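# Four arms build a free-standing three-block arch

## Task

Using blocks found among the objects on the table, build an arch. Two identical blocks (same shape and size) must each stand upright on one of their ends, with that end resting flat on the table, and must lean toward one another. A third block, the keystone, must sit centred between them on their slanted upper faces, touching both with no gap at either contact. The three blocks must form one straight line, and no other loose object may be in contact with any of them. Any number of the four arms may help. At the end every gripper must have released and the arms must be moved away, and the arch must stand without any robot support. For reference, the arm feet sit on the tabletop (z=+0.72 m) at: arm1 (+0.65, +0.35), facing -162°; arm2 (-0.10, +0.65), facing -63°; arm3 (-0.65, -0.30), facing +23°; arm4 (+0.45, -0.65), facing +106°. Headings are in degrees measured counter-clockwise from +x.

## Robot and tools

Robots: arm1, arm2, arm3 and arm4 are identical i2rt Big YAM arms. Each has six revolute joints, a two-finger gripper and a wrist camera. With joints 1 and 6 at zero and the hand level and pointing forward, the camera rides on top of the hand and looks toward the fingertips. The hand can reach roughly 1.0 m out from the joint-1 axis. Joints move at different speeds, so the hand can take a wide, curved path between two postures.

Frame: all positions share one scene frame. Its origin is on the floor and +z is up. The tabletop, where the feet are mounted, is at about z=0.72 m. The foot positions and headings are listed in the task. The hand point is midway between the fingertips. The hand's z axis runs along the fingers, and the fingers open and close along its y axis. The result never prints the true foot poses.

execute_actions: the argument actions is a list holding one action or nothing. An empty list only returns state and images. An action is an object keyed by arm name. Each arm gets a "joints" object of absolute targets, not offsets, named joint1_rad to joint6_rad (radians) and gripper_m (metres). Every arm named in the action starts moving at once, and they may finish at different times. Ranges, with the tolerance that counts as arrived:
- joint1_rad -2.879 to 2.879 (±0.045): rotates the whole arm about its foot. Positive is counter-clockwise seen from above. At 0 the arm extends along its foot's heading.
- joint2_rad 0 to 3.141 (±0.14): shoulder. At 0 the upper arm points back and is about level. Increasing it raises the arm and then tips it forward.
- joint3_rad 0 to 3.019 (±0.09): elbow. At 0 it is fully folded, and larger values open it.
- joint4_rad -1.692 to 1.57 (±0.055): hand pitch. Positive tilts the fingers up.
- joint5_rad -1.57 to 1.57 (±0.03): sideways hand swing. Positive goes to the arm's right.
- joint6_rad -2.094 to 2.094 (±0.035): hand roll. Positive is clockwise when viewed from behind the hand.
- gripper_m 0 to 0.093 (±0.003): fingertip separation. Grip force tops out near 50–62 N per pad, and lower on some units.
One action runs for at most 15 s. If a key is unknown or any value is out of range, the entire call is rejected and nothing moves. A joint or arm you leave out may still be driving toward an earlier target, and joint_status will not show that. The optional cameras list takes arm1_cam_wrist, arm2_cam_wrist, arm3_cam_wrist, arm4_cam_wrist or "all". Omitted, null or ["all"] returns every camera, and [] returns none. The "pictures" line gives the order of the returned images.

Result lines: joint_positions reports each joint. joint_torques lists the six arm joint drive outputs in that same order. These are noisy, have a fixed per-arm offset and scale, are nonzero even in free air, and can be masked by friction. joint_status explains how each commanded motion ended:
- off_target: stopped short and may still be pushing.
- contact_stop: the old target is dropped and the joint holds where it stopped.
- time_out: same as contact_stop, unless the joint keeps its target or a nearer one (limited to 0.375, 0.375, 0.113, 0.225, 0.075, 0.3 rad for joints 1–6) and goes on pushing. It will move by itself if the way clears.
- not_followed: a safety check blocked that arm's joint targets. This comes with a "joint command not followed" line and usually a "cause:" line. The gripper target is still carried out, and the blocked targets may be retried with later actions.
- limit_stop_at_motor_heat: see the heat section. Resend the target.
on_its_own lists what the call did not command. Its "held at" value is a joint's current target, not its position. To relieve a pushing joint, command its reported position. A tiny change from the current position may produce no motion. A joint carrying a load drifts downward. If a result reports a stop, any later execute_actions, wait or finished_scene calls in that same reply are skipped.

wait: seconds from 0 to 10. Nothing new is commanded and the simulation keeps running. It returns the same state and images as an empty action.

zoom_image: camera (one wrist camera) and region [x0, y0, x1, y1] in pixels, with the origin at the top-left corner and at most 504 by 504. It works only on full images from the latest result.

finished_scene: scene is the number of the current scene. It cannot be undone and reports whether the task succeeded. The arch must already be complete and stable. Its result gives the next task.

Heat: sustained load heats the motors, and this continues while you deliberate. A MOTOR HOT line appears at 85 °C. At 100 °C that arm's motors and gripper go limp until they cool, the arm collapses, and an OVER-TEMPERATURE FAULT line appears.

Cautions: the simulation keeps running while you think, and the robots hold their last command during that time. Arms do not stop on contact and can press hard, so avoid jamming blocks into the table or into each other. Two robots pressing firmly together ends the run. The anti-collision check may react too late and ignores fingers, gripper housings and cameras, and no line reports arm-to-arm contact. Never knock anything out of the work area. Avoid drops, slips and slams. Loose objects are occasionally nudged by outside pushes. Release all blocks and retract the arms before finishing.

Each tool is called after "Call:" in YAML: its name, and indented under it one key for each argument.

## Session

Call:
execute_actions:
  actions: []

Scene clock: 0.00 s.
Joint torques (N m, as the arm reports them, + toward a larger angle): no reading
Motor temperatures (°C, as the motors report them): arm1=[28 27 26 26 29 28] | arm2=[29 29 26 29 29 26] | arm3=[27 28 29 29 30 26] | arm4=[28 28 26 29 29 30]
arm1.joint_positions: joint1_rad=-0.223 joint2_rad=+0.493 joint3_rad=+1.496 joint4_rad=-1.269 joint5_rad=+0.115 joint6_rad=-0.158 gripper_m=+0.094
arm1.joint_status: not commanded
arm1.hand: x=+0.4938 y=+0.3553 z=+1.3976 quat_wxyz=(+0.070, -0.789, -0.061, +0.607) (m; scene frame)
arm2.joint_positions: joint1_rad=-0.640 joint2_rad=+0.605 joint3_rad=+1.627 joint4_rad=-1.309 joint5_rad=-0.114 joint6_rad=-0.386 gripper_m=+0.094
arm2.joint_status: not commanded
arm2.hand: x=-0.1004 y=+0.4654 z=+1.3877 quat_wxyz=(-0.330, -0.467, -0.652, +0.499) (m; scene frame)
arm3.joint_positions: joint1_rad=+0.333 joint2_rad=+0.371 joint3_rad=+1.502 joint4_rad=-1.543 joint5_rad=-0.224 joint6_rad=-0.657 gripper_m=+0.095
arm3.joint_status: not commanded
arm3.hand: x=-0.6195 y=-0.2172 z=+1.3959 quat_wxyz=(-0.542, +0.568, -0.612, -0.097) (m; scene frame)
arm4.joint_positions: joint1_rad=+0.384 joint2_rad=+0.343 joint3_rad=+1.315 joint4_rad=-1.497 joint5_rad=-0.059 joint6_rad=+0.134 gripper_m=+0.095
arm4.joint_status: not commanded
arm4.hand: x=+0.3711 y=-0.5632 z=+1.2746 quat_wxyz=(-0.152, +0.765, -0.409, -0.474) (m; scene frame)
pictures: arm1_cam_wrist, arm2_cam_wrist, arm3_cam_wrist, arm4_cam_wrist
Images, in order (width x height): arm1_cam_wrist 616x616, arm2_cam_wrist 616x616, arm3_cam_wrist 616x616, arm4_cam_wrist 616x616.

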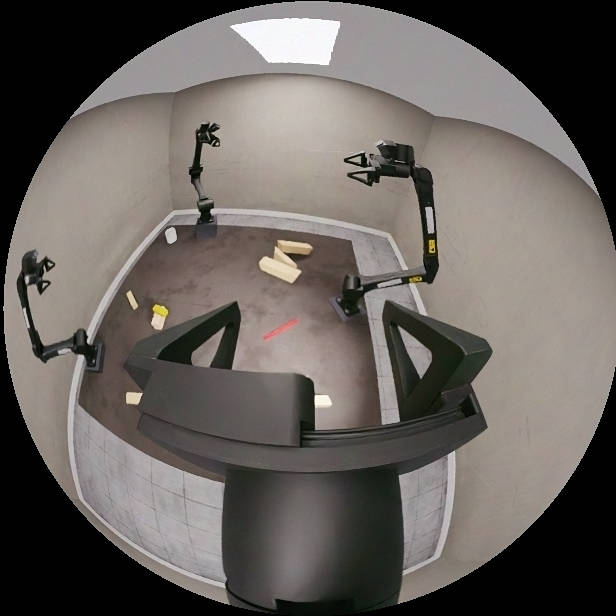

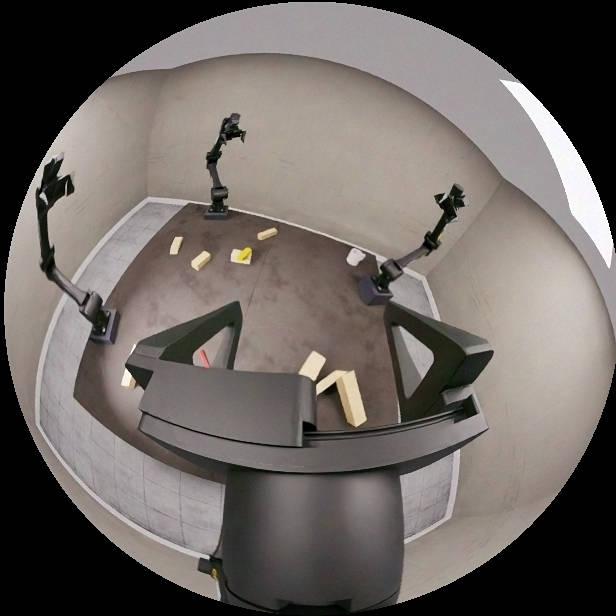

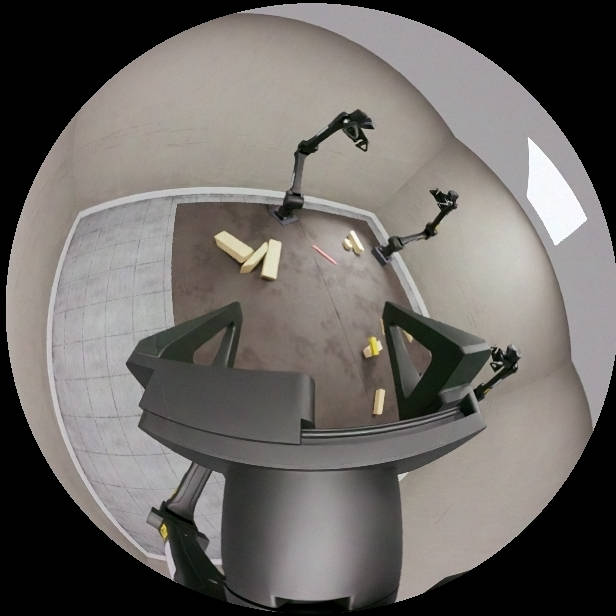

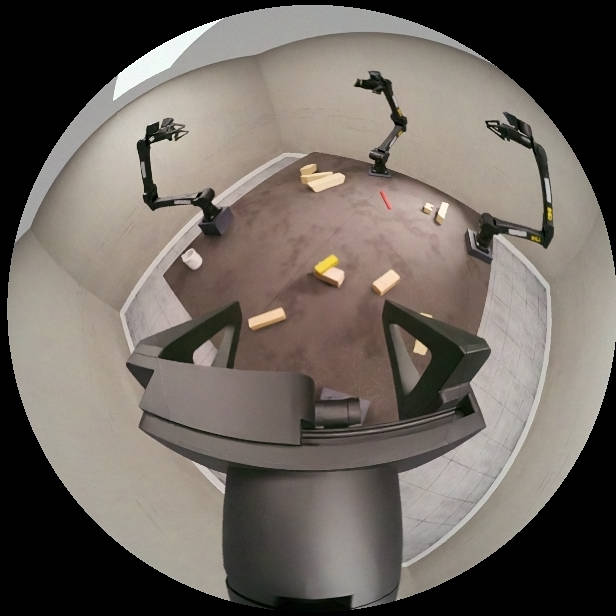

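Call:
execute_actions:
  actions:
    - {"arm1":{"joints":{"joint1_rad":0,"joint2_rad":1.6,"joint3_rad":1.6,"joint4_rad":-1.5,"joint5_rad":0,"joint6_rad":0}},"arm2":{"joints":{"joint1_rad":-0.3,"joint2_rad":1.4,"joint3_rad":1.4,"joint4_rad":-1.5,"joint5_rad":0,"joint6_rad":0}},"arm3":{"joints":{"joint1_rad":0.3,"joint2_rad":1.8,"joint3_rad":1.8,"joint4_rad":-1.5,"joint5_rad":0,"joint6_rad":0}},"arm4":{"joints":{"joint1_rad":0,"joint2_rad":1.5,"joint3_rad":1.2,"joint4_rad":-1.2,"joint5_rad":0,"joint6_rad":0}}}

Scene clock: 3.00 s.
Joint torques (N m, as the arm reports them, + toward a larger angle): arm1=[  0.62 -14.94  11.23  -0.65  -0.08   0.09] | arm2=[ -1.08 -12.47  11.25   0.24   0.04   0.12] | arm3=[ -0.43 -16.15  10.73   0.25   0.24   0.12] | arm4=[ -2.36 -15.07   8.9    0.38  -0.1   -0.05]
Motor temperatures (°C, as the motors report them): arm1=[28 27 26 26 29 28] | arm2=[29 29 26 29 29 26] | arm3=[27 28 30 29 30 26] | arm4=[28 28 27 29 29 30]
arm1.joint_positions: joint1_rad=-0.008 joint2_rad=+1.598 joint3_rad=+1.583 joint4_rad=-1.487 joint5_rad=+0.002 joint6_rad=-0.010 gripper_m=+0.094
arm1.joint_status: all done
arm1.hand: x=+0.1767 y=+0.2046 z=+1.0289 quat_wxyz=(-0.002, -0.988, -0.152, +0.038) (m; scene frame)
arm2.joint_positions: joint1_rad=-0.304 joint2_rad=+1.393 joint3_rad=+1.385 joint4_rad=-1.491 joint5_rad=-0.002 joint6_rad=-0.012 gripper_m=+0.094
arm2.joint_status: all done
arm2.hand: x=-0.0198 y=+0.2365 z=+0.9944 quat_wxyz=(-0.022, -0.635, -0.772, +0.025) (m; scene frame)
arm3.joint_positions: joint1_rad=+0.314 joint2_rad=+1.802 joint3_rad=+1.783 joint4_rad=-1.506 joint5_rad=-0.003 joint6_rad=-0.011 gripper_m=+0.095
arm3.joint_status: all done
arm3.hand: x=-0.2072 y=+0.0532 z=+1.0475 quat_wxyz=(-0.023, +0.332, -0.943, -0.004) (m; scene frame)
arm4.joint_positions: joint1_rad=+0.008 joint2_rad=+1.509 joint3_rad=+1.191 joint4_rad=-1.205 joint5_rad=-0.002 joint6_rad=+0.011 gripper_m=+0.095
arm4.joint_status: all done
arm4.hand: x=+0.3130 y=-0.2314 z=+0.9049 quat_wxyz=(-0.007, +0.807, -0.591, -0.019) (m; scene frame)
pictures: arm1_cam_wrist, arm2_cam_wrist, arm3_cam_wrist, arm4_cam_wrist
Images, in order (width x height): arm1_cam_wrist 616x616, arm2_cam_wrist 616x616, arm3_cam_wrist 616x616, arm4_cam_wrist 616x616.

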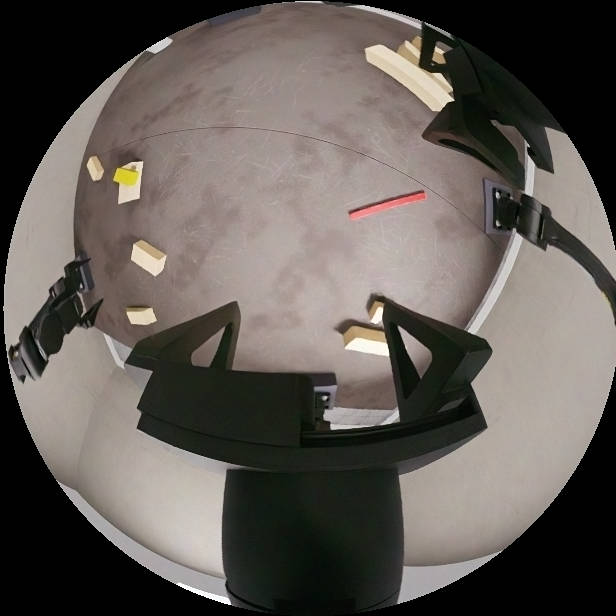

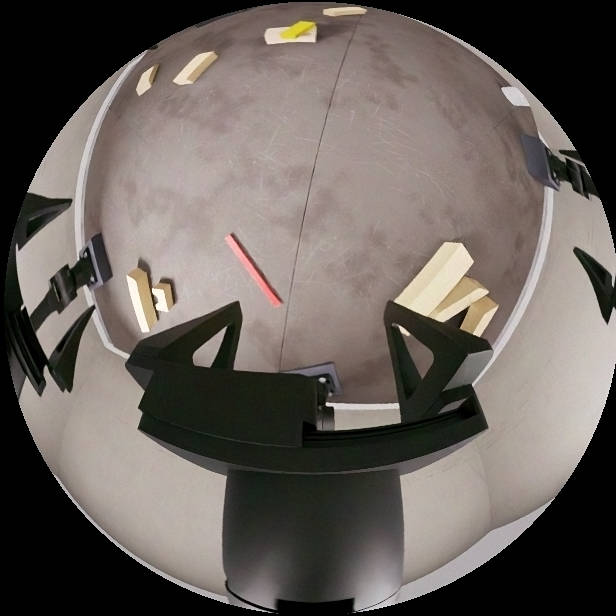

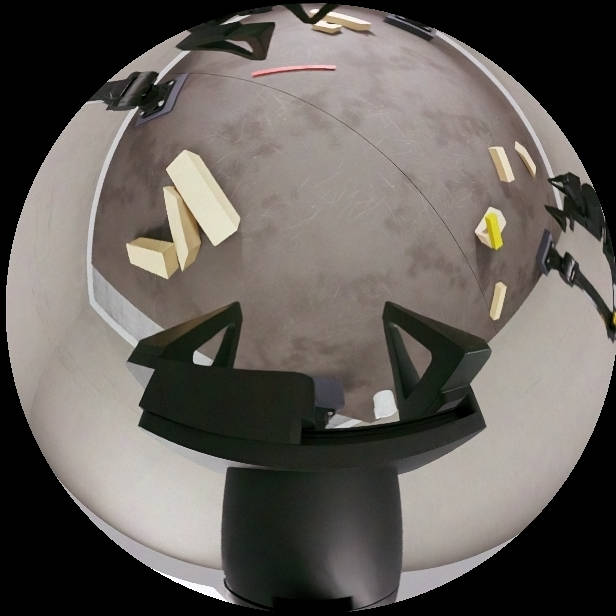

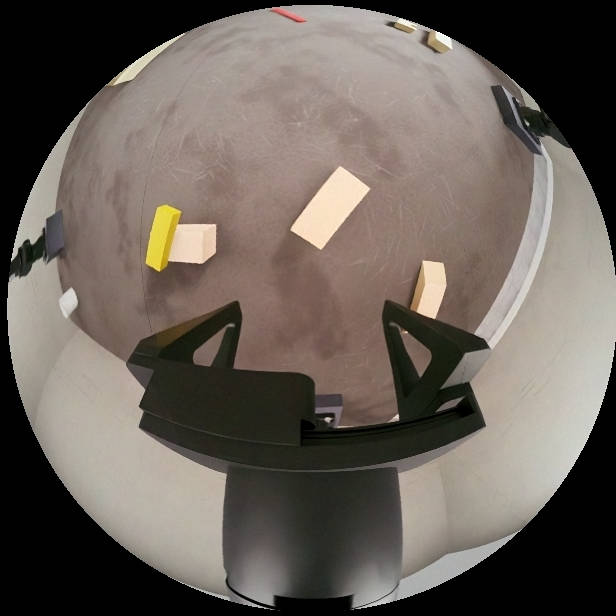

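Call:
zoom_image:
  camera: "arm3_cam_wrist"
  region: [100, 130, 280, 310]

Call:
zoom_image:
  camera: "arm4_cam_wrist"
  region: [130, 150, 470, 340]

Call:
zoom_image:
  camera: "arm2_cam_wrist"
  region: [100, 210, 520, 360]

Call:
zoom_image:
  camera: "arm1_cam_wrist"
  region: [60, 130, 260, 340]

Region (100, 130, 280, 310) of arm3_cam_wrist's 616x616 image, scaled by 2.800, with more detail than that image has.

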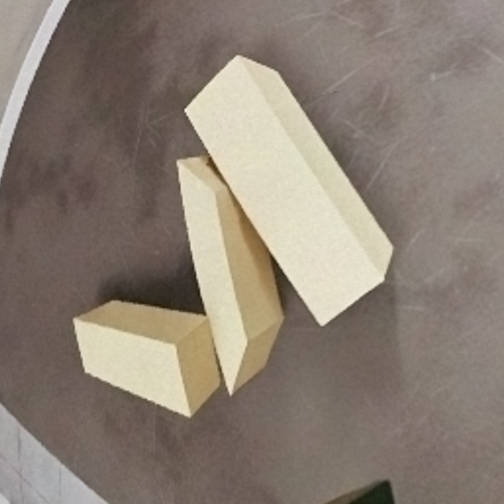

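Region (130, 150, 470, 340) of arm4_cam_wrist's 616x616 image, scaled by 1.482, with more detail than that image has; it fills the top 282 rows of this view, and the rest is white.

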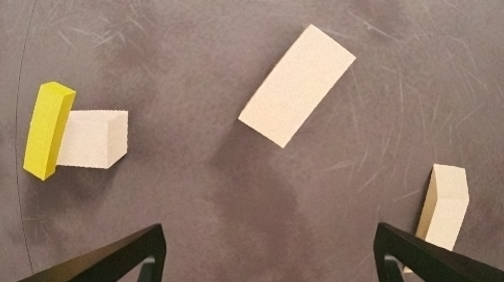

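Region (100, 210, 520, 360) of arm2_cam_wrist's 616x616 image, scaled by 1.200, with more detail than that image has; it fills the top 180 rows of this view, and the rest is white.

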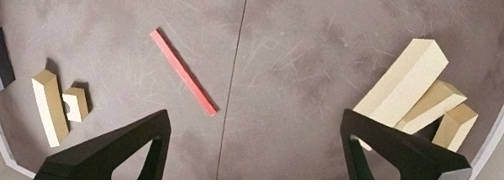

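Region (60, 130, 260, 340) of arm1_cam_wrist's 616x616 image, scaled by 2.400, with more detail than that image has; it fills the left 480 columns of this view, and the rest is white.

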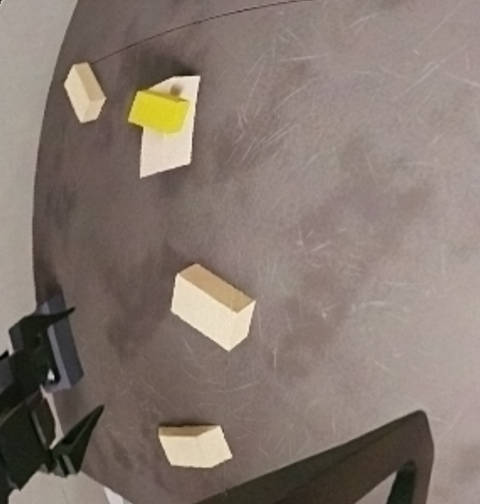

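Call:
execute_actions:
  actions:
    - {"arm1":{"joints":{"joint4_rad":-0.7}},"arm2":{"joints":{"joint3_rad":1.9}},"arm3":{"joints":{"joint2_rad":1.3}},"arm4":{"joints":{"joint1_rad":-0.35,"joint2_rad":1.8,"joint3_rad":1.6}}}

Scene clock: 7.23 s.
Joint torques (N m, as the arm reports them, + toward a larger angle): arm1=[ -0.57 -16.35  12.46   2.06  -0.01   0.1 ] | arm2=[ -1.16 -11.61  13.11   1.56  -0.09   0.11] | arm3=[ 0.07 -9.66 10.41  1.39  0.23  0.13] | arm4=[ -1.27 -20.76  12.52   0.52  -0.21  -0.03]
Motor temperatures (°C, as the motors report them): arm1=[28 27 27 26 29 28] | arm2=[29 29 27 29 29 26] | arm3=[27 28 31 29 30 26] | arm4=[28 28 28 29 29 30]
arm1.joint_positions: joint1_rad=+0.004 joint2_rad=+1.598 joint3_rad=+1.583 joint4_rad=-0.724 joint5_rad=+0.000 joint6_rad=-0.011 gripper_m=+0.094
arm1.joint_status: all done
arm1.hand: x=+0.0221 y=+0.1479 z=+1.1096 quat_wxyz=(-0.058, -0.902, -0.146, +0.403) (m; scene frame)
arm2.joint_positions: joint1_rad=-0.304 joint2_rad=+1.388 joint3_rad=+1.860 joint4_rad=-1.499 joint5_rad=+0.001 joint6_rad=-0.011 gripper_m=+0.094
arm2.joint_status: all done
arm2.hand: x=-0.0056 y=+0.1707 z=+1.2052 quat_wxyz=(-0.199, -0.611, -0.745, +0.176) (m; scene frame)
arm3.joint_positions: joint1_rad=+0.314 joint2_rad=+1.308 joint3_rad=+1.787 joint4_rad=-1.506 joint5_rad=-0.003 joint6_rad=-0.011 gripper_m=+0.095
arm3.joint_status: all done
arm3.hand: x=-0.2973 y=-0.0146 z=+1.2964 quat_wxyz=(-0.256, +0.322, -0.908, -0.084) (m; scene frame)
arm4.joint_positions: joint1_rad=-0.358 joint2_rad=+1.809 joint3_rad=+1.547 joint4_rad=-1.201 joint5_rad=+0.001 joint6_rad=+0.009 gripper_m=+0.095
arm4.joint_status: all done
arm4.hand: x=+0.4790 y=-0.0785 z=+0.8934 quat_wxyz=(-0.034, +0.686, -0.726, -0.035) (m; scene frame)
pictures: arm1_cam_wrist, arm2_cam_wrist, arm3_cam_wrist, arm4_cam_wrist
Images, in order (width x height): arm1_cam_wrist 616x616, arm2_cam_wrist 616x616, arm3_cam_wrist 616x616, arm4_cam_wrist 616x616.

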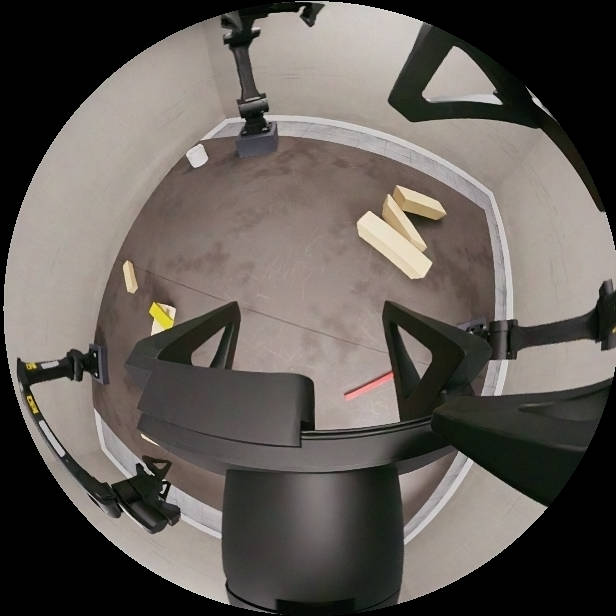

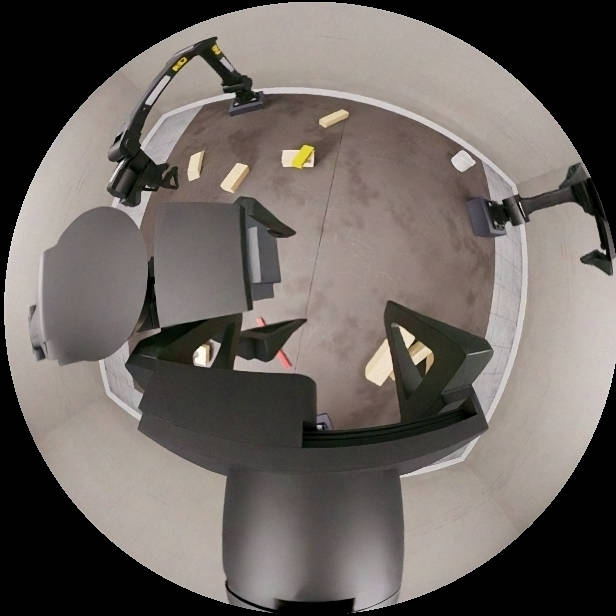

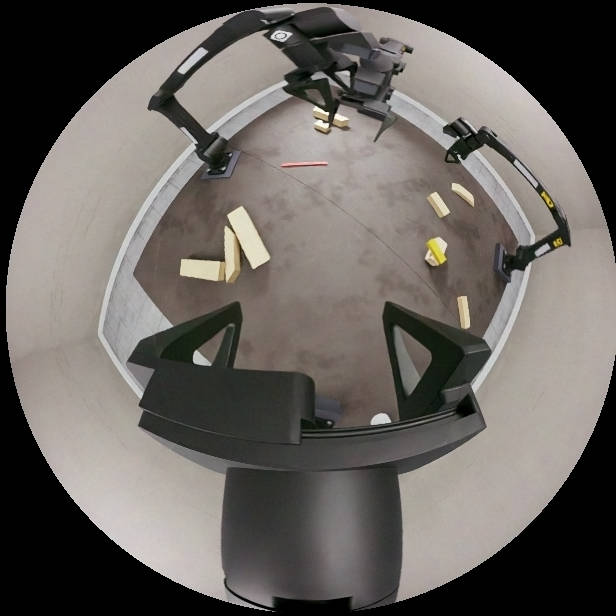

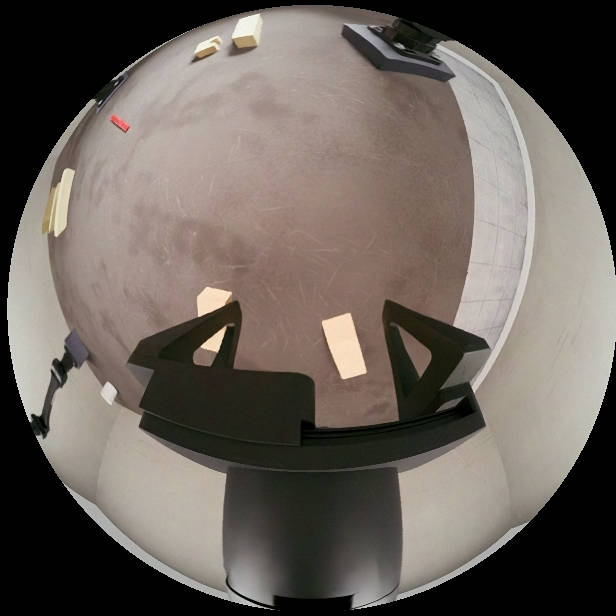

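Call:
execute_actions:
  actions:
    - {"arm1":{"joints":{"joint1_rad":0.7,"joint2_rad":0.46,"joint3_rad":0.4,"joint4_rad":-0.84}},"arm2":{"joints":{"joint1_rad":-0.97,"joint2_rad":1.2,"joint3_rad":1.16,"joint4_rad":-1.5}},"arm3":{"joints":{"joint1_rad":0.6,"joint2_rad":0.8,"joint3_rad":0.7,"joint4_rad":-0.84}},"arm4":{"joints":{"joint1_rad":-0.1,"joint2_rad":0.46,"joint3_rad":0.4,"joint4_rad":-0.84}}}

Call:
zoom_image:
  camera: "arm2_cam_wrist"
  region: [150, 100, 470, 380]

Call:
zoom_image:
  camera: "arm4_cam_wrist"
  region: [150, 100, 470, 380]

Call:
zoom_image:
  camera: "arm1_cam_wrist"
  region: [150, 100, 470, 380]

Call:
zoom_image:
  camera: "arm3_cam_wrist"
  region: [150, 100, 470, 380]

Scene clock: 32.33 s.
Joint torques (N m, as the arm reports them, + toward a larger angle): arm1=[ 0.6  -0.01 11.15  0.5   0.1   0.07] | arm2=[-1.65 -9.32 10.15  0.47 -0.07  0.1 ] | arm3=[ 2.04 -4.5   9.94  2.18  0.11  0.12] | arm4=[-2.54 -0.87  9.84  1.33 -0.11 -0.04]
Motor temperatures (°C, as the motors report them): arm1=[28 28 30 26 29 28] | arm2=[29 29 30 30 29 26] | arm3=[27 28 33 29 30 26] | arm4=[28 29 32 29 29 30]
arm1.joint_positions: joint1_rad=+0.693 joint2_rad=+0.467 joint3_rad=+0.394 joint4_rad=-0.831 joint5_rad=-0.003 joint6_rad=-0.008 gripper_m=+0.094
arm1.joint_status: all done
arm1.hand: x=+0.5190 y=+0.1419 z=+0.9104 quat_wxyz=(-0.153, -0.827, -0.457, +0.290) (m; scene frame)
arm2.joint_positions: joint1_rad=-0.969 joint2_rad=+1.203 joint3_rad=+1.155 joint4_rad=-1.498 joint5_rad=+0.000 joint6_rad=-0.010 gripper_m=+0.094
arm2.joint_status: all done
arm2.hand: x=-0.2533 y=+0.3529 z=+0.9752 quat_wxyz=(-0.001, -0.853, -0.522, +0.016) (m; scene frame)
arm3.joint_positions: joint1_rad=+0.595 joint2_rad=+0.811 joint3_rad=+0.700 joint4_rad=-0.867 joint5_rad=-0.001 joint6_rad=-0.009 gripper_m=+0.095
arm3.joint_status: all done
arm3.hand: x=-0.4622 y=-0.0327 z=+1.0211 quat_wxyz=(-0.261, +0.442, -0.849, -0.128) (m; scene frame)
arm4.joint_positions: joint1_rad=-0.091 joint2_rad=+0.459 joint3_rad=+0.395 joint4_rad=-0.850 joint5_rad=-0.002 joint6_rad=+0.008 gripper_m=+0.095
arm4.joint_status: all done
arm4.hand: x=+0.3980 y=-0.4126 z=+0.8983 quat_wxyz=(-0.194, +0.737, -0.597, -0.251) (m; scene frame)
pictures: arm1_cam_wrist, arm2_cam_wrist, arm3_cam_wrist, arm4_cam_wrist
Images, in order (width x height): arm1_cam_wrist 616x616, arm2_cam_wrist 616x616, arm3_cam_wrist 616x616, arm4_cam_wrist 616x616.

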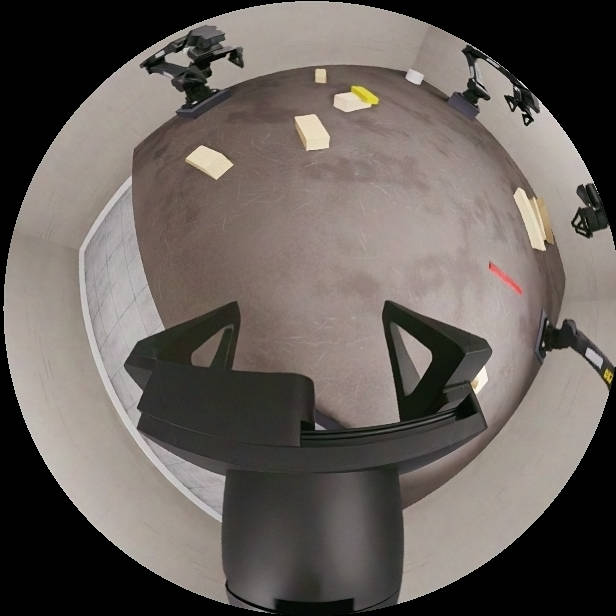

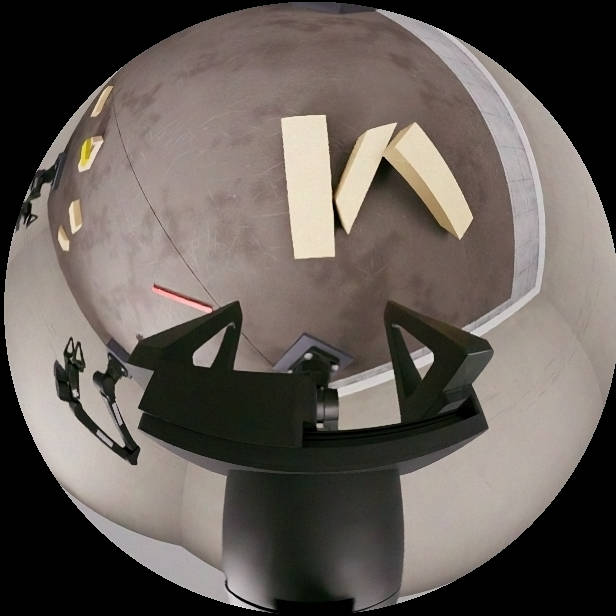

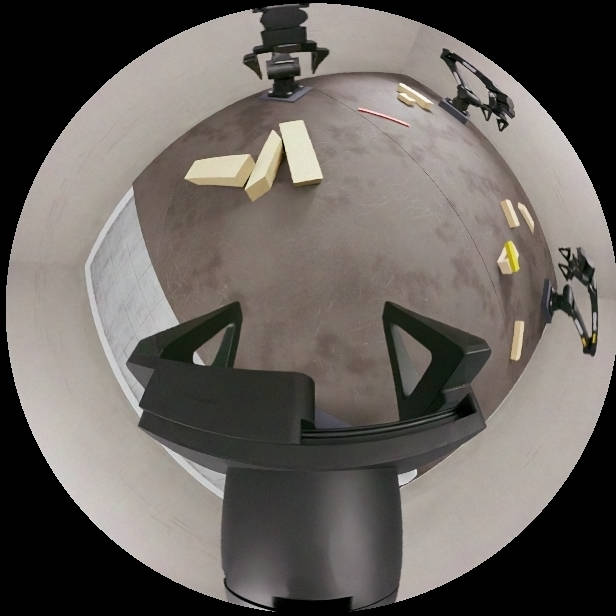

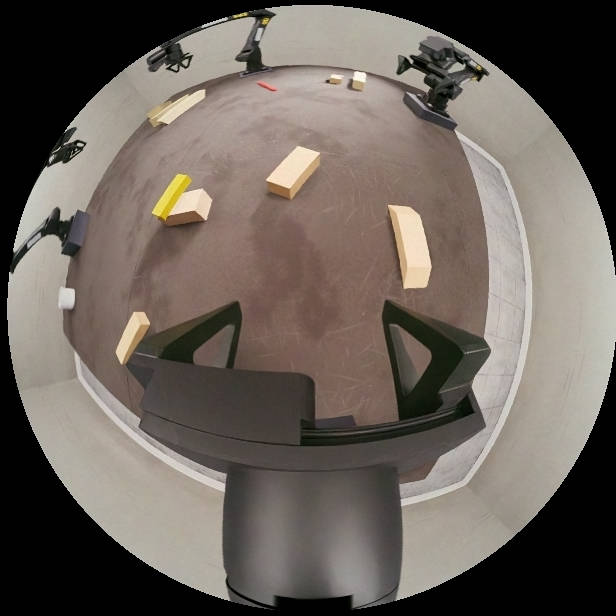

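Region (150, 100, 470, 380) of arm2_cam_wrist's 616x616 image, scaled by 1.575, with more detail than that image has; it fills the top 441 rows of this view, and the rest is white.

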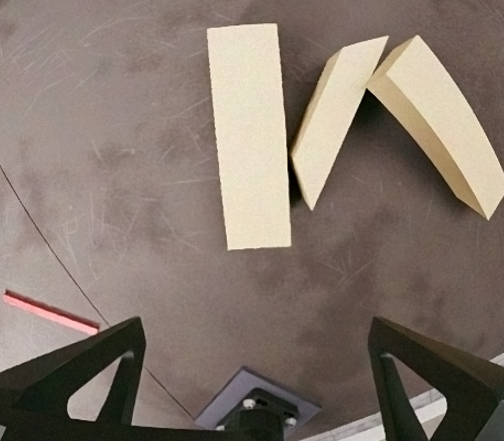

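Region (150, 100, 470, 380) of arm4_cam_wrist's 616x616 image, scaled by 1.575, with more detail than that image has; it fills the top 441 rows of this view, and the rest is white.

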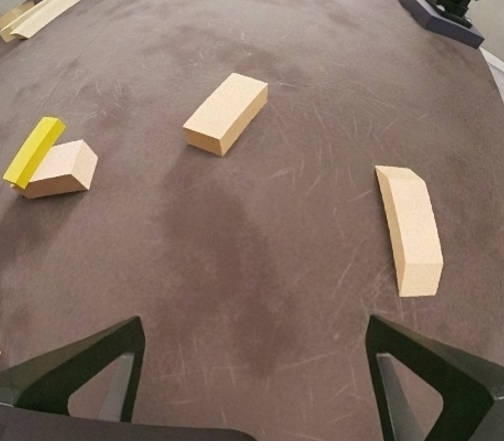

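Region (150, 100, 470, 380) of arm1_cam_wrist's 616x616 image, scaled by 1.575, with more detail than that image has; it fills the top 441 rows of this view, and the rest is white.

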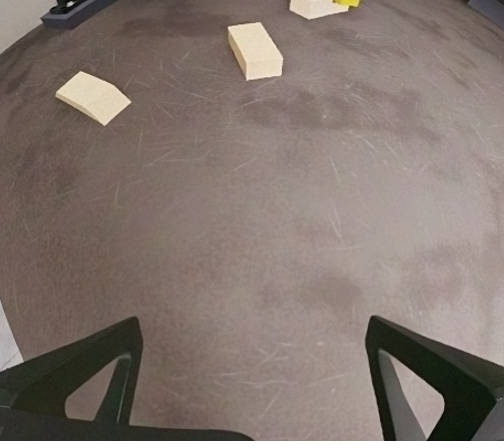

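Region (150, 100, 470, 380) of arm3_cam_wrist's 616x616 image, scaled by 1.575, with more detail than that image has; it fills the top 441 rows of this view, and the rest is white.

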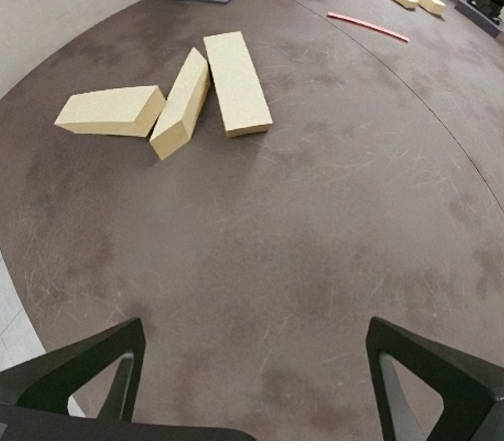

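Call:
execute_actions:
  actions:
    - {"arm2":{"joints":{"joint1_rad":-1.4}},"arm4":{"joints":{"joint1_rad":-0.15,"joint2_rad":1.6,"joint3_rad":1.34,"joint4_rad":-1.31}}}
  cameras: ["arm2_cam_wrist","arm4_cam_wrist"]

Call:
zoom_image:
  camera: "arm2_cam_wrist"
  region: [150, 60, 470, 340]

Call:
zoom_image:
  camera: "arm4_cam_wrist"
  region: [100, 60, 500, 340]

Scene clock: 37.20 s.
Joint torques (N m, as the arm reports them, + toward a larger angle): arm1=[ 0.66  0.07 11.12  0.51  0.1   0.07] | arm2=[-1.56 -9.21 10.3   0.54 -0.06  0.1 ] | arm3=[ 1.81 -4.51 10.02  2.23  0.11  0.09] | arm4=[ -2.57 -17.22  12.18  -0.07  -0.14  -0.04]
Motor temperatures (°C, as the motors report them): arm1=[28 27 31 26 29 28] | arm2=[29 29 29 30 29 26] | arm3=[27 28 33 29 30 26] | arm4=[28 29 33 29 29 30]
arm1.joint_positions: joint1_rad=+0.693 joint2_rad=+0.467 joint3_rad=+0.394 joint4_rad=-0.831 joint5_rad=-0.003 joint6_rad=-0.008 gripper_m=+0.094
arm1.joint_status: not commanded
arm1.hand: x=+0.5190 y=+0.1419 z=+0.9104 quat_wxyz=(-0.153, -0.827, -0.457, +0.290) (m; scene frame)
arm2.joint_positions: joint1_rad=-1.399 joint2_rad=+1.203 joint3_rad=+1.155 joint4_rad=-1.498 joint5_rad=+0.000 joint6_rad=-0.010 gripper_m=+0.094
arm2.joint_status: all done
arm2.hand: x=-0.3634 y=+0.4454 z=+0.9771 quat_wxyz=(+0.000, -0.945, -0.328, +0.018) (m; scene frame)
arm3.joint_positions: joint1_rad=+0.595 joint2_rad=+0.811 joint3_rad=+0.700 joint4_rad=-0.867 joint5_rad=-0.001 joint6_rad=-0.009 gripper_m=+0.095
arm3.joint_status: not commanded
arm3.hand: x=-0.4622 y=-0.0327 z=+1.0211 quat_wxyz=(-0.261, +0.442, -0.849, -0.128) (m; scene frame)
arm4.joint_positions: joint1_rad=-0.140 joint2_rad=+1.612 joint3_rad=+1.286 joint4_rad=-1.303 joint5_rad=-0.002 joint6_rad=+0.008 gripper_m=+0.095
arm4.joint_status: all done
arm4.hand: x=+0.3744 y=-0.2042 z=+0.8944 quat_wxyz=(+0.026, +0.762, -0.647, +0.024) (m; scene frame)
pictures: arm2_cam_wrist, arm4_cam_wrist
Images, in order (width x height): arm2_cam_wrist 616x616, arm4_cam_wrist 616x616.

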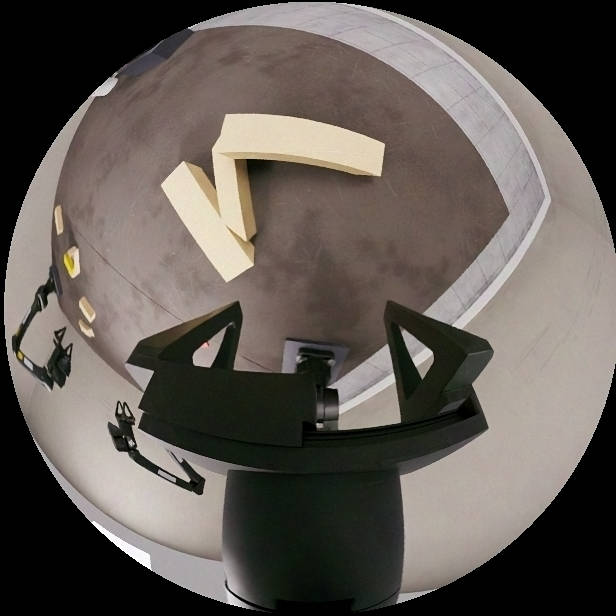

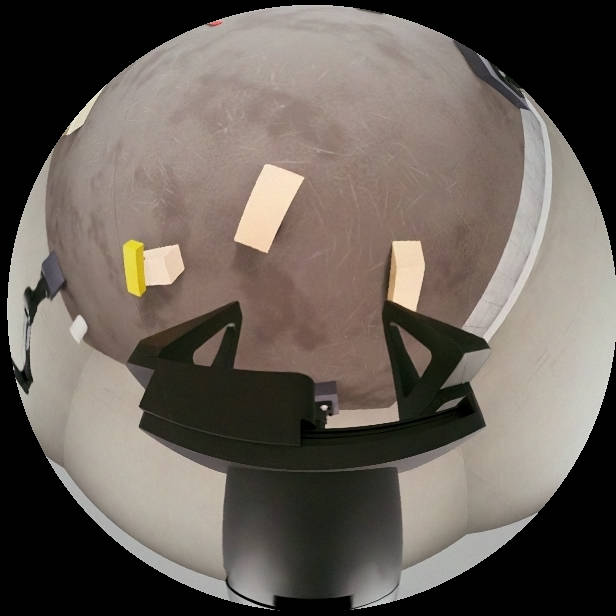

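Region (150, 60, 470, 340) of arm2_cam_wrist's 616x616 image, scaled by 1.575, with more detail than that image has; it fills the top 441 rows of this view, and the rest is white.

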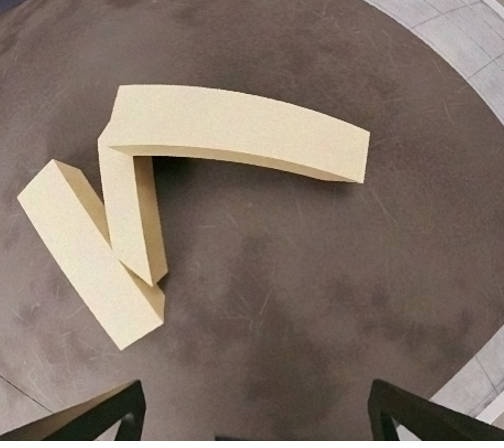

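Region (100, 60, 500, 340) of arm4_cam_wrist's 616x616 image, scaled by 1.260, with more detail than that image has; it fills the top 353 rows of this view, and the rest is white.

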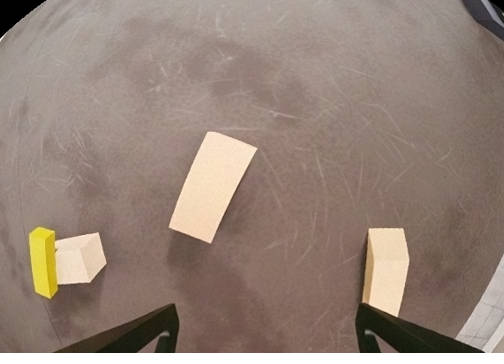

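Call:
execute_actions:
  actions:
    - {"arm3":{"joints":{"joint1_rad":0.8,"joint2_rad":1.37,"joint3_rad":0.35,"joint4_rad":0.4}}}
  cameras: ["arm3_cam_wrist"]

Call:
zoom_image:
  camera: "arm3_cam_wrist"
  region: [170, 130, 490, 330]

Scene clock: 39.93 s.
Joint torques (N m, as the arm reports them, + toward a larger angle): arm1=[ 0.6   0.23 11.12  0.5   0.1   0.07] | arm2=[-1.56 -9.23 10.28  0.5  -0.07  0.1 ] | arm3=[ 2.01 -6.54  6.91  2.85  0.09  0.13] | arm4=[ -2.64 -16.87  12.27  -0.07  -0.12  -0.05]
Motor temperatures (°C, as the motors report them): arm1=[28 27 31 26 29 28] | arm2=[29 29 29 30 29 26] | arm3=[27 28 33 29 30 26] | arm4=[28 29 33 29 29 30]
arm1.joint_positions: joint1_rad=+0.693 joint2_rad=+0.467 joint3_rad=+0.394 joint4_rad=-0.831 joint5_rad=-0.003 joint6_rad=-0.008 gripper_m=+0.094
arm1.joint_status: not commanded
arm1.hand: x=+0.5190 y=+0.1419 z=+0.9104 quat_wxyz=(-0.153, -0.827, -0.457, +0.290) (m; scene frame)
arm2.joint_positions: joint1_rad=-1.399 joint2_rad=+1.203 joint3_rad=+1.155 joint4_rad=-1.498 joint5_rad=+0.000 joint6_rad=-0.010 gripper_m=+0.094
arm2.joint_status: not commanded
arm2.hand: x=-0.3634 y=+0.4454 z=+0.9771 quat_wxyz=(+0.000, -0.945, -0.328, +0.018) (m; scene frame)
arm3.joint_positions: joint1_rad=+0.793 joint2_rad=+1.362 joint3_rad=+0.340 joint4_rad=+0.371 joint5_rad=+0.000 joint6_rad=-0.009 gripper_m=+0.095
arm3.joint_status: all done
arm3.hand: x=-0.4852 y=+0.0687 z=+0.8546 quat_wxyz=(-0.374, +0.492, -0.751, -0.234) (m; scene frame)
arm4.joint_positions: joint1_rad=-0.140 joint2_rad=+1.612 joint3_rad=+1.286 joint4_rad=-1.303 joint5_rad=-0.002 joint6_rad=+0.008 gripper_m=+0.095
arm4.joint_status: not commanded
arm4.hand: x=+0.3744 y=-0.2042 z=+0.8944 quat_wxyz=(+0.026, +0.762, -0.647, +0.024) (m; scene frame)
pictures: arm3_cam_wrist
Images, in order (width x height): arm3_cam_wrist 616x616.

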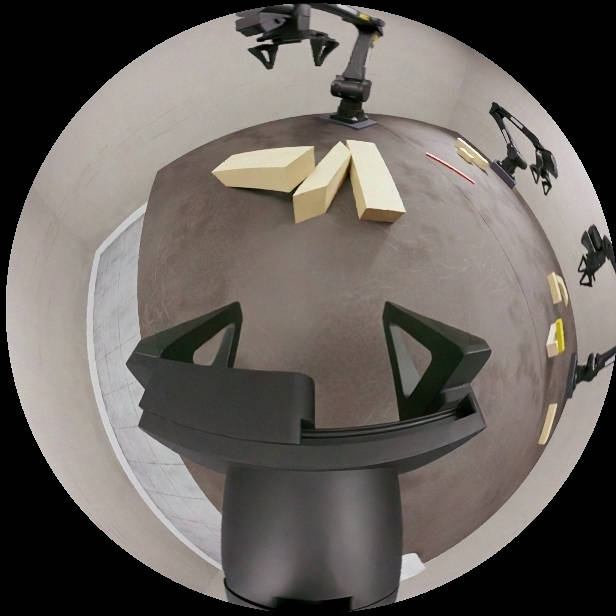

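Region (170, 130, 490, 330) of arm3_cam_wrist's 616x616 image, scaled by 1.575, with more detail than that image has; it fills the top 315 rows of this view, and the rest is white.

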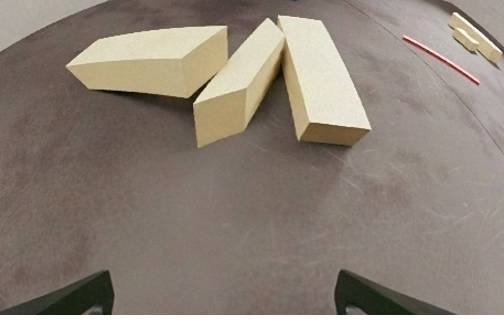

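Call:
execute_actions:
  actions:
    - {"arm2":{"joints":{"joint1_rad":-0.97,"joint2_rad":1.56,"joint3_rad":1.13,"joint4_rad":-1.126,"joint6_rad":-0.04}},"arm4":{"joints":{"joint1_rad":0.3,"joint2_rad":1.0,"joint3_rad":1.0}}}
  cameras: ["arm2_cam_wrist","arm3_cam_wrist"]

Scene clock: 44.03 s.
Joint torques (N m, as the arm reports them, + toward a larger angle): arm1=[ 0.65  0.1  11.1   0.51  0.1   0.07] | arm2=[ -2.37 -15.18   9.4    0.91  -0.06  -0.12] | arm3=[ 1.95 -6.12  6.88  2.81  0.08  0.05] | arm4=[-0.98 -6.04  9.01  0.66 -0.08 -0.05]
Motor temperatures (°C, as the motors report them): arm1=[28 27 31 26 29 28] | arm2=[29 29 29 30 29 26] | arm3=[27 28 33 29 30 26] | arm4=[28 29 33 29 29 30]
arm1.joint_positions: joint1_rad=+0.693 joint2_rad=+0.467 joint3_rad=+0.394 joint4_rad=-0.831 joint5_rad=-0.003 joint6_rad=-0.008 gripper_m=+0.094
arm1.joint_status: not commanded
arm1.hand: x=+0.5190 y=+0.1419 z=+0.9104 quat_wxyz=(-0.153, -0.827, -0.457, +0.290) (m; scene frame)
arm2.joint_positions: joint1_rad=-0.961 joint2_rad=+1.568 joint3_rad=+1.123 joint4_rad=-1.136 joint5_rad=+0.000 joint6_rad=-0.030 gripper_m=+0.094
arm2.joint_status: all done
arm2.hand: x=-0.2960 y=+0.2686 z=+0.8299 quat_wxyz=(+0.008, -0.846, -0.534, +0.000) (m; scene frame)
arm3.joint_positions: joint1_rad=+0.793 joint2_rad=+1.362 joint3_rad=+0.340 joint4_rad=+0.371 joint5_rad=+0.000 joint6_rad=-0.009 gripper_m=+0.095
arm3.joint_status: not commanded
arm3.hand: x=-0.4852 y=+0.0687 z=+0.8546 quat_wxyz=(-0.374, +0.492, -0.751, -0.234) (m; scene frame)
arm4.joint_positions: joint1_rad=+0.293 joint2_rad=+0.995 joint3_rad=+1.002 joint4_rad=-1.306 joint5_rad=-0.002 joint6_rad=+0.008 gripper_m=+0.095
arm4.joint_status: all done
arm4.hand: x=+0.2696 y=-0.3852 z=+1.0101 quat_wxyz=(-0.056, +0.875, -0.465, -0.120) (m; scene frame)
pictures: arm2_cam_wrist, arm3_cam_wrist
Images, in order (width x height): arm2_cam_wrist 616x616, arm3_cam_wrist 616x616.

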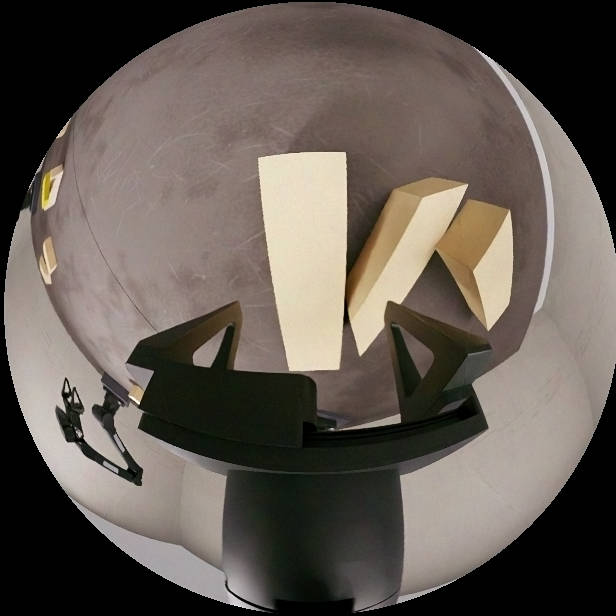

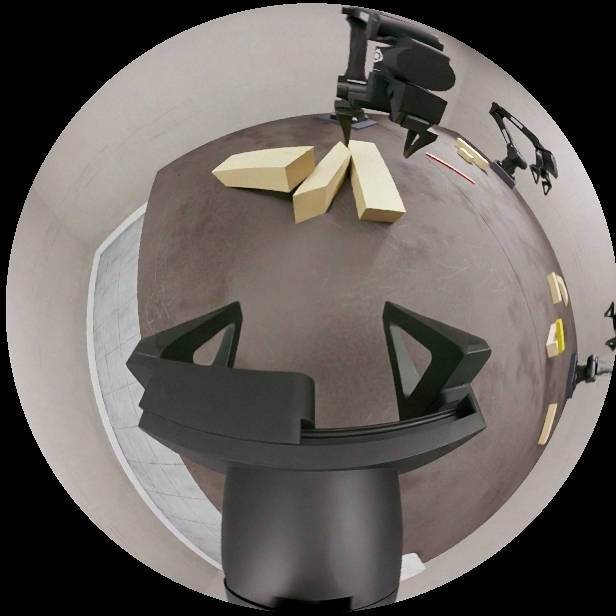

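Call:
execute_actions:
  actions:
    - {"arm2":{"joints":{"joint2_rad":1.65,"joint3_rad":1.185,"joint4_rad":-1.09,"gripper_m":0.086}},"arm3":{"joints":{"joint1_rad":1.2,"joint2_rad":1.0,"joint3_rad":0.9,"joint4_rad":-0.9}}}
  cameras: ["arm2_cam_wrist"]

Call:
execute_actions:
  actions:
    - {"arm2":{"joints":{"joint2_rad":1.75,"joint3_rad":1.105,"joint4_rad":-0.915}}}
  cameras: ["arm2_cam_wrist","arm3_cam_wrist"]

Scene clock: 46.50 s.
Joint torques (N m, as the arm reports them, + toward a larger angle): arm1=[ 0.6   0.06 11.14  0.54  0.1   0.05] | arm2=[ -2.38 -13.71  11.5    0.87  -0.07  -0.13] | arm3=[ 1.14 -5.31 12.98  0.55  0.08  0.09] | arm4=[-1.11 -6.24  8.83  0.51 -0.09 -0.02]
Motor temperatures (°C, as the motors report them): arm1=[28 27 31 26 29 28] | arm2=[29 29 29 30 29 26] | arm3=[27 28 33 29 30 26] | arm4=[28 29 33 29 29 30]
arm1.joint_positions: joint1_rad=+0.693 joint2_rad=+0.467 joint3_rad=+0.394 joint4_rad=-0.831 joint5_rad=-0.003 joint6_rad=-0.008 gripper_m=+0.094
arm1.joint_status: not commanded
arm1.hand: x=+0.5190 y=+0.1419 z=+0.9104 quat_wxyz=(-0.153, -0.827, -0.457, +0.290) (m; scene frame)
arm2.joint_positions: joint1_rad=-0.961 joint2_rad=+1.630 joint3_rad=+1.150 joint4_rad=-1.097 joint5_rad=+0.000 joint6_rad=-0.030 gripper_m=+0.086
arm2.joint_status: all done
arm2.hand: x=-0.3045 y=+0.2525 z=+0.8132 quat_wxyz=(+0.007, -0.846, -0.534, +0.002) (m; scene frame)
arm3.joint_positions: joint1_rad=+1.195 joint2_rad=+0.993 joint3_rad=+0.866 joint4_rad=-0.882 joint5_rad=+0.000 joint6_rad=-0.009 gripper_m=+0.095
arm3.joint_status: all done
arm3.hand: x=-0.6445 y=+0.0833 z=+1.0417 quat_wxyz=(-0.198, +0.676, -0.684, -0.188) (m; scene frame)
arm4.joint_positions: joint1_rad=+0.293 joint2_rad=+0.995 joint3_rad=+1.002 joint4_rad=-1.306 joint5_rad=-0.002 joint6_rad=+0.008 gripper_m=+0.095
arm4.joint_status: not commanded
arm4.hand: x=+0.2696 y=-0.3852 z=+1.0101 quat_wxyz=(-0.056, +0.875, -0.465, -0.120) (m; scene frame)
pictures: arm2_cam_wrist
Images, in order (width x height): arm2_cam_wrist 616x616.

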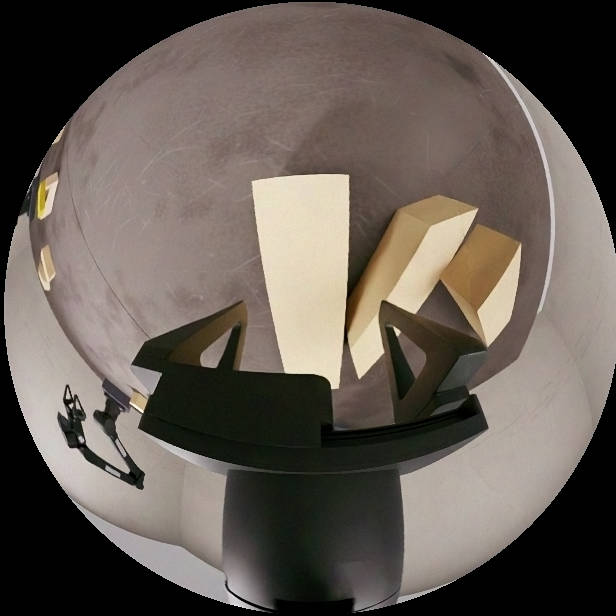

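Scene clock: 47.63 s.
Joint torques (N m, as the arm reports them, + toward a larger angle): arm1=[ 0.63  0.07 11.07  0.51  0.1   0.07] | arm2=[ -2.47 -15.44   7.89   1.02   0.08  -0.12] | arm3=[ 2.13 -5.33 13.13  0.46  0.11  0.12] | arm4=[-0.75 -6.05  9.03  0.6  -0.14 -0.06]
Motor temperatures (°C, as the motors report them): arm1=[28 27 31 26 29 28] | arm2=[29 29 29 30 29 26] | arm3=[27 28 34 29 30 26] | arm4=[28 29 33 29 29 30]
arm1.joint_positions: joint1_rad=+0.693 joint2_rad=+0.467 joint3_rad=+0.394 joint4_rad=-0.831 joint5_rad=-0.003 joint6_rad=-0.008 gripper_m=+0.094
arm1.joint_status: not commanded
arm1.hand: x=+0.5190 y=+0.1419 z=+0.9104 quat_wxyz=(-0.153, -0.827, -0.457, +0.290) (m; scene frame)
arm2.joint_positions: joint1_rad=-0.962 joint2_rad=+1.736 joint3_rad=+1.107 joint4_rad=-0.925 joint5_rad=-0.003 joint6_rad=-0.030 gripper_m=+0.086
arm2.joint_status: all done
arm2.hand: x=-0.3120 y=+0.2393 z=+0.7534 quat_wxyz=(+0.000, -0.846, -0.533, +0.011) (m; scene frame)
arm3.joint_positions: joint1_rad=+1.195 joint2_rad=+0.993 joint3_rad=+0.866 joint4_rad=-0.882 joint5_rad=+0.000 joint6_rad=-0.009 gripper_m=+0.095
arm3.joint_status: not commanded
arm3.hand: x=-0.6445 y=+0.0833 z=+1.0417 quat_wxyz=(-0.198, +0.676, -0.684, -0.188) (m; scene frame)
arm4.joint_positions: joint1_rad=+0.293 joint2_rad=+0.995 joint3_rad=+1.002 joint4_rad=-1.306 joint5_rad=-0.002 joint6_rad=+0.008 gripper_m=+0.095
arm4.joint_status: not commanded
arm4.hand: x=+0.2696 y=-0.3852 z=+1.0101 quat_wxyz=(-0.056, +0.875, -0.465, -0.120) (m; scene frame)
pictures: arm2_cam_wrist, arm3_cam_wrist
Images, in order (width x height): arm2_cam_wrist 616x616, arm3_cam_wrist 616x616.

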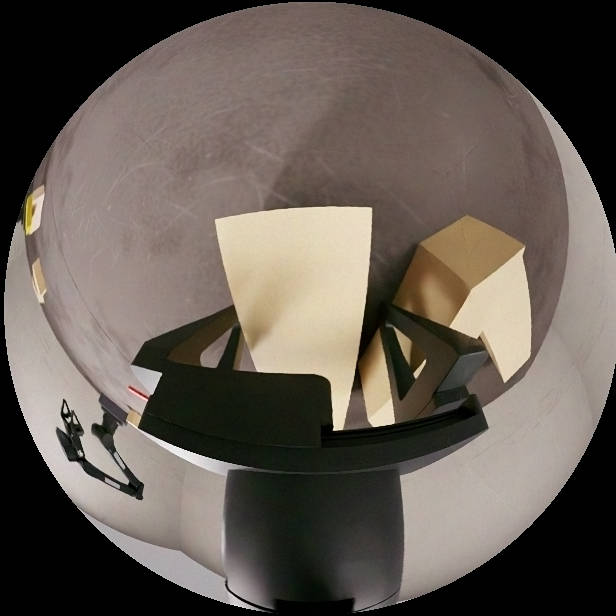

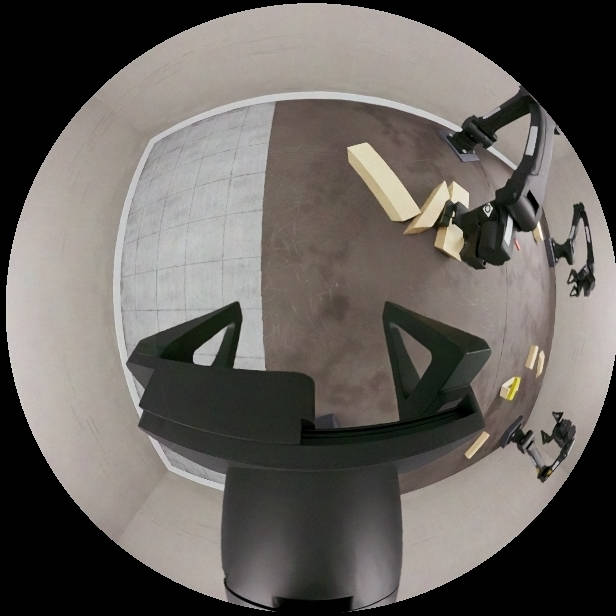

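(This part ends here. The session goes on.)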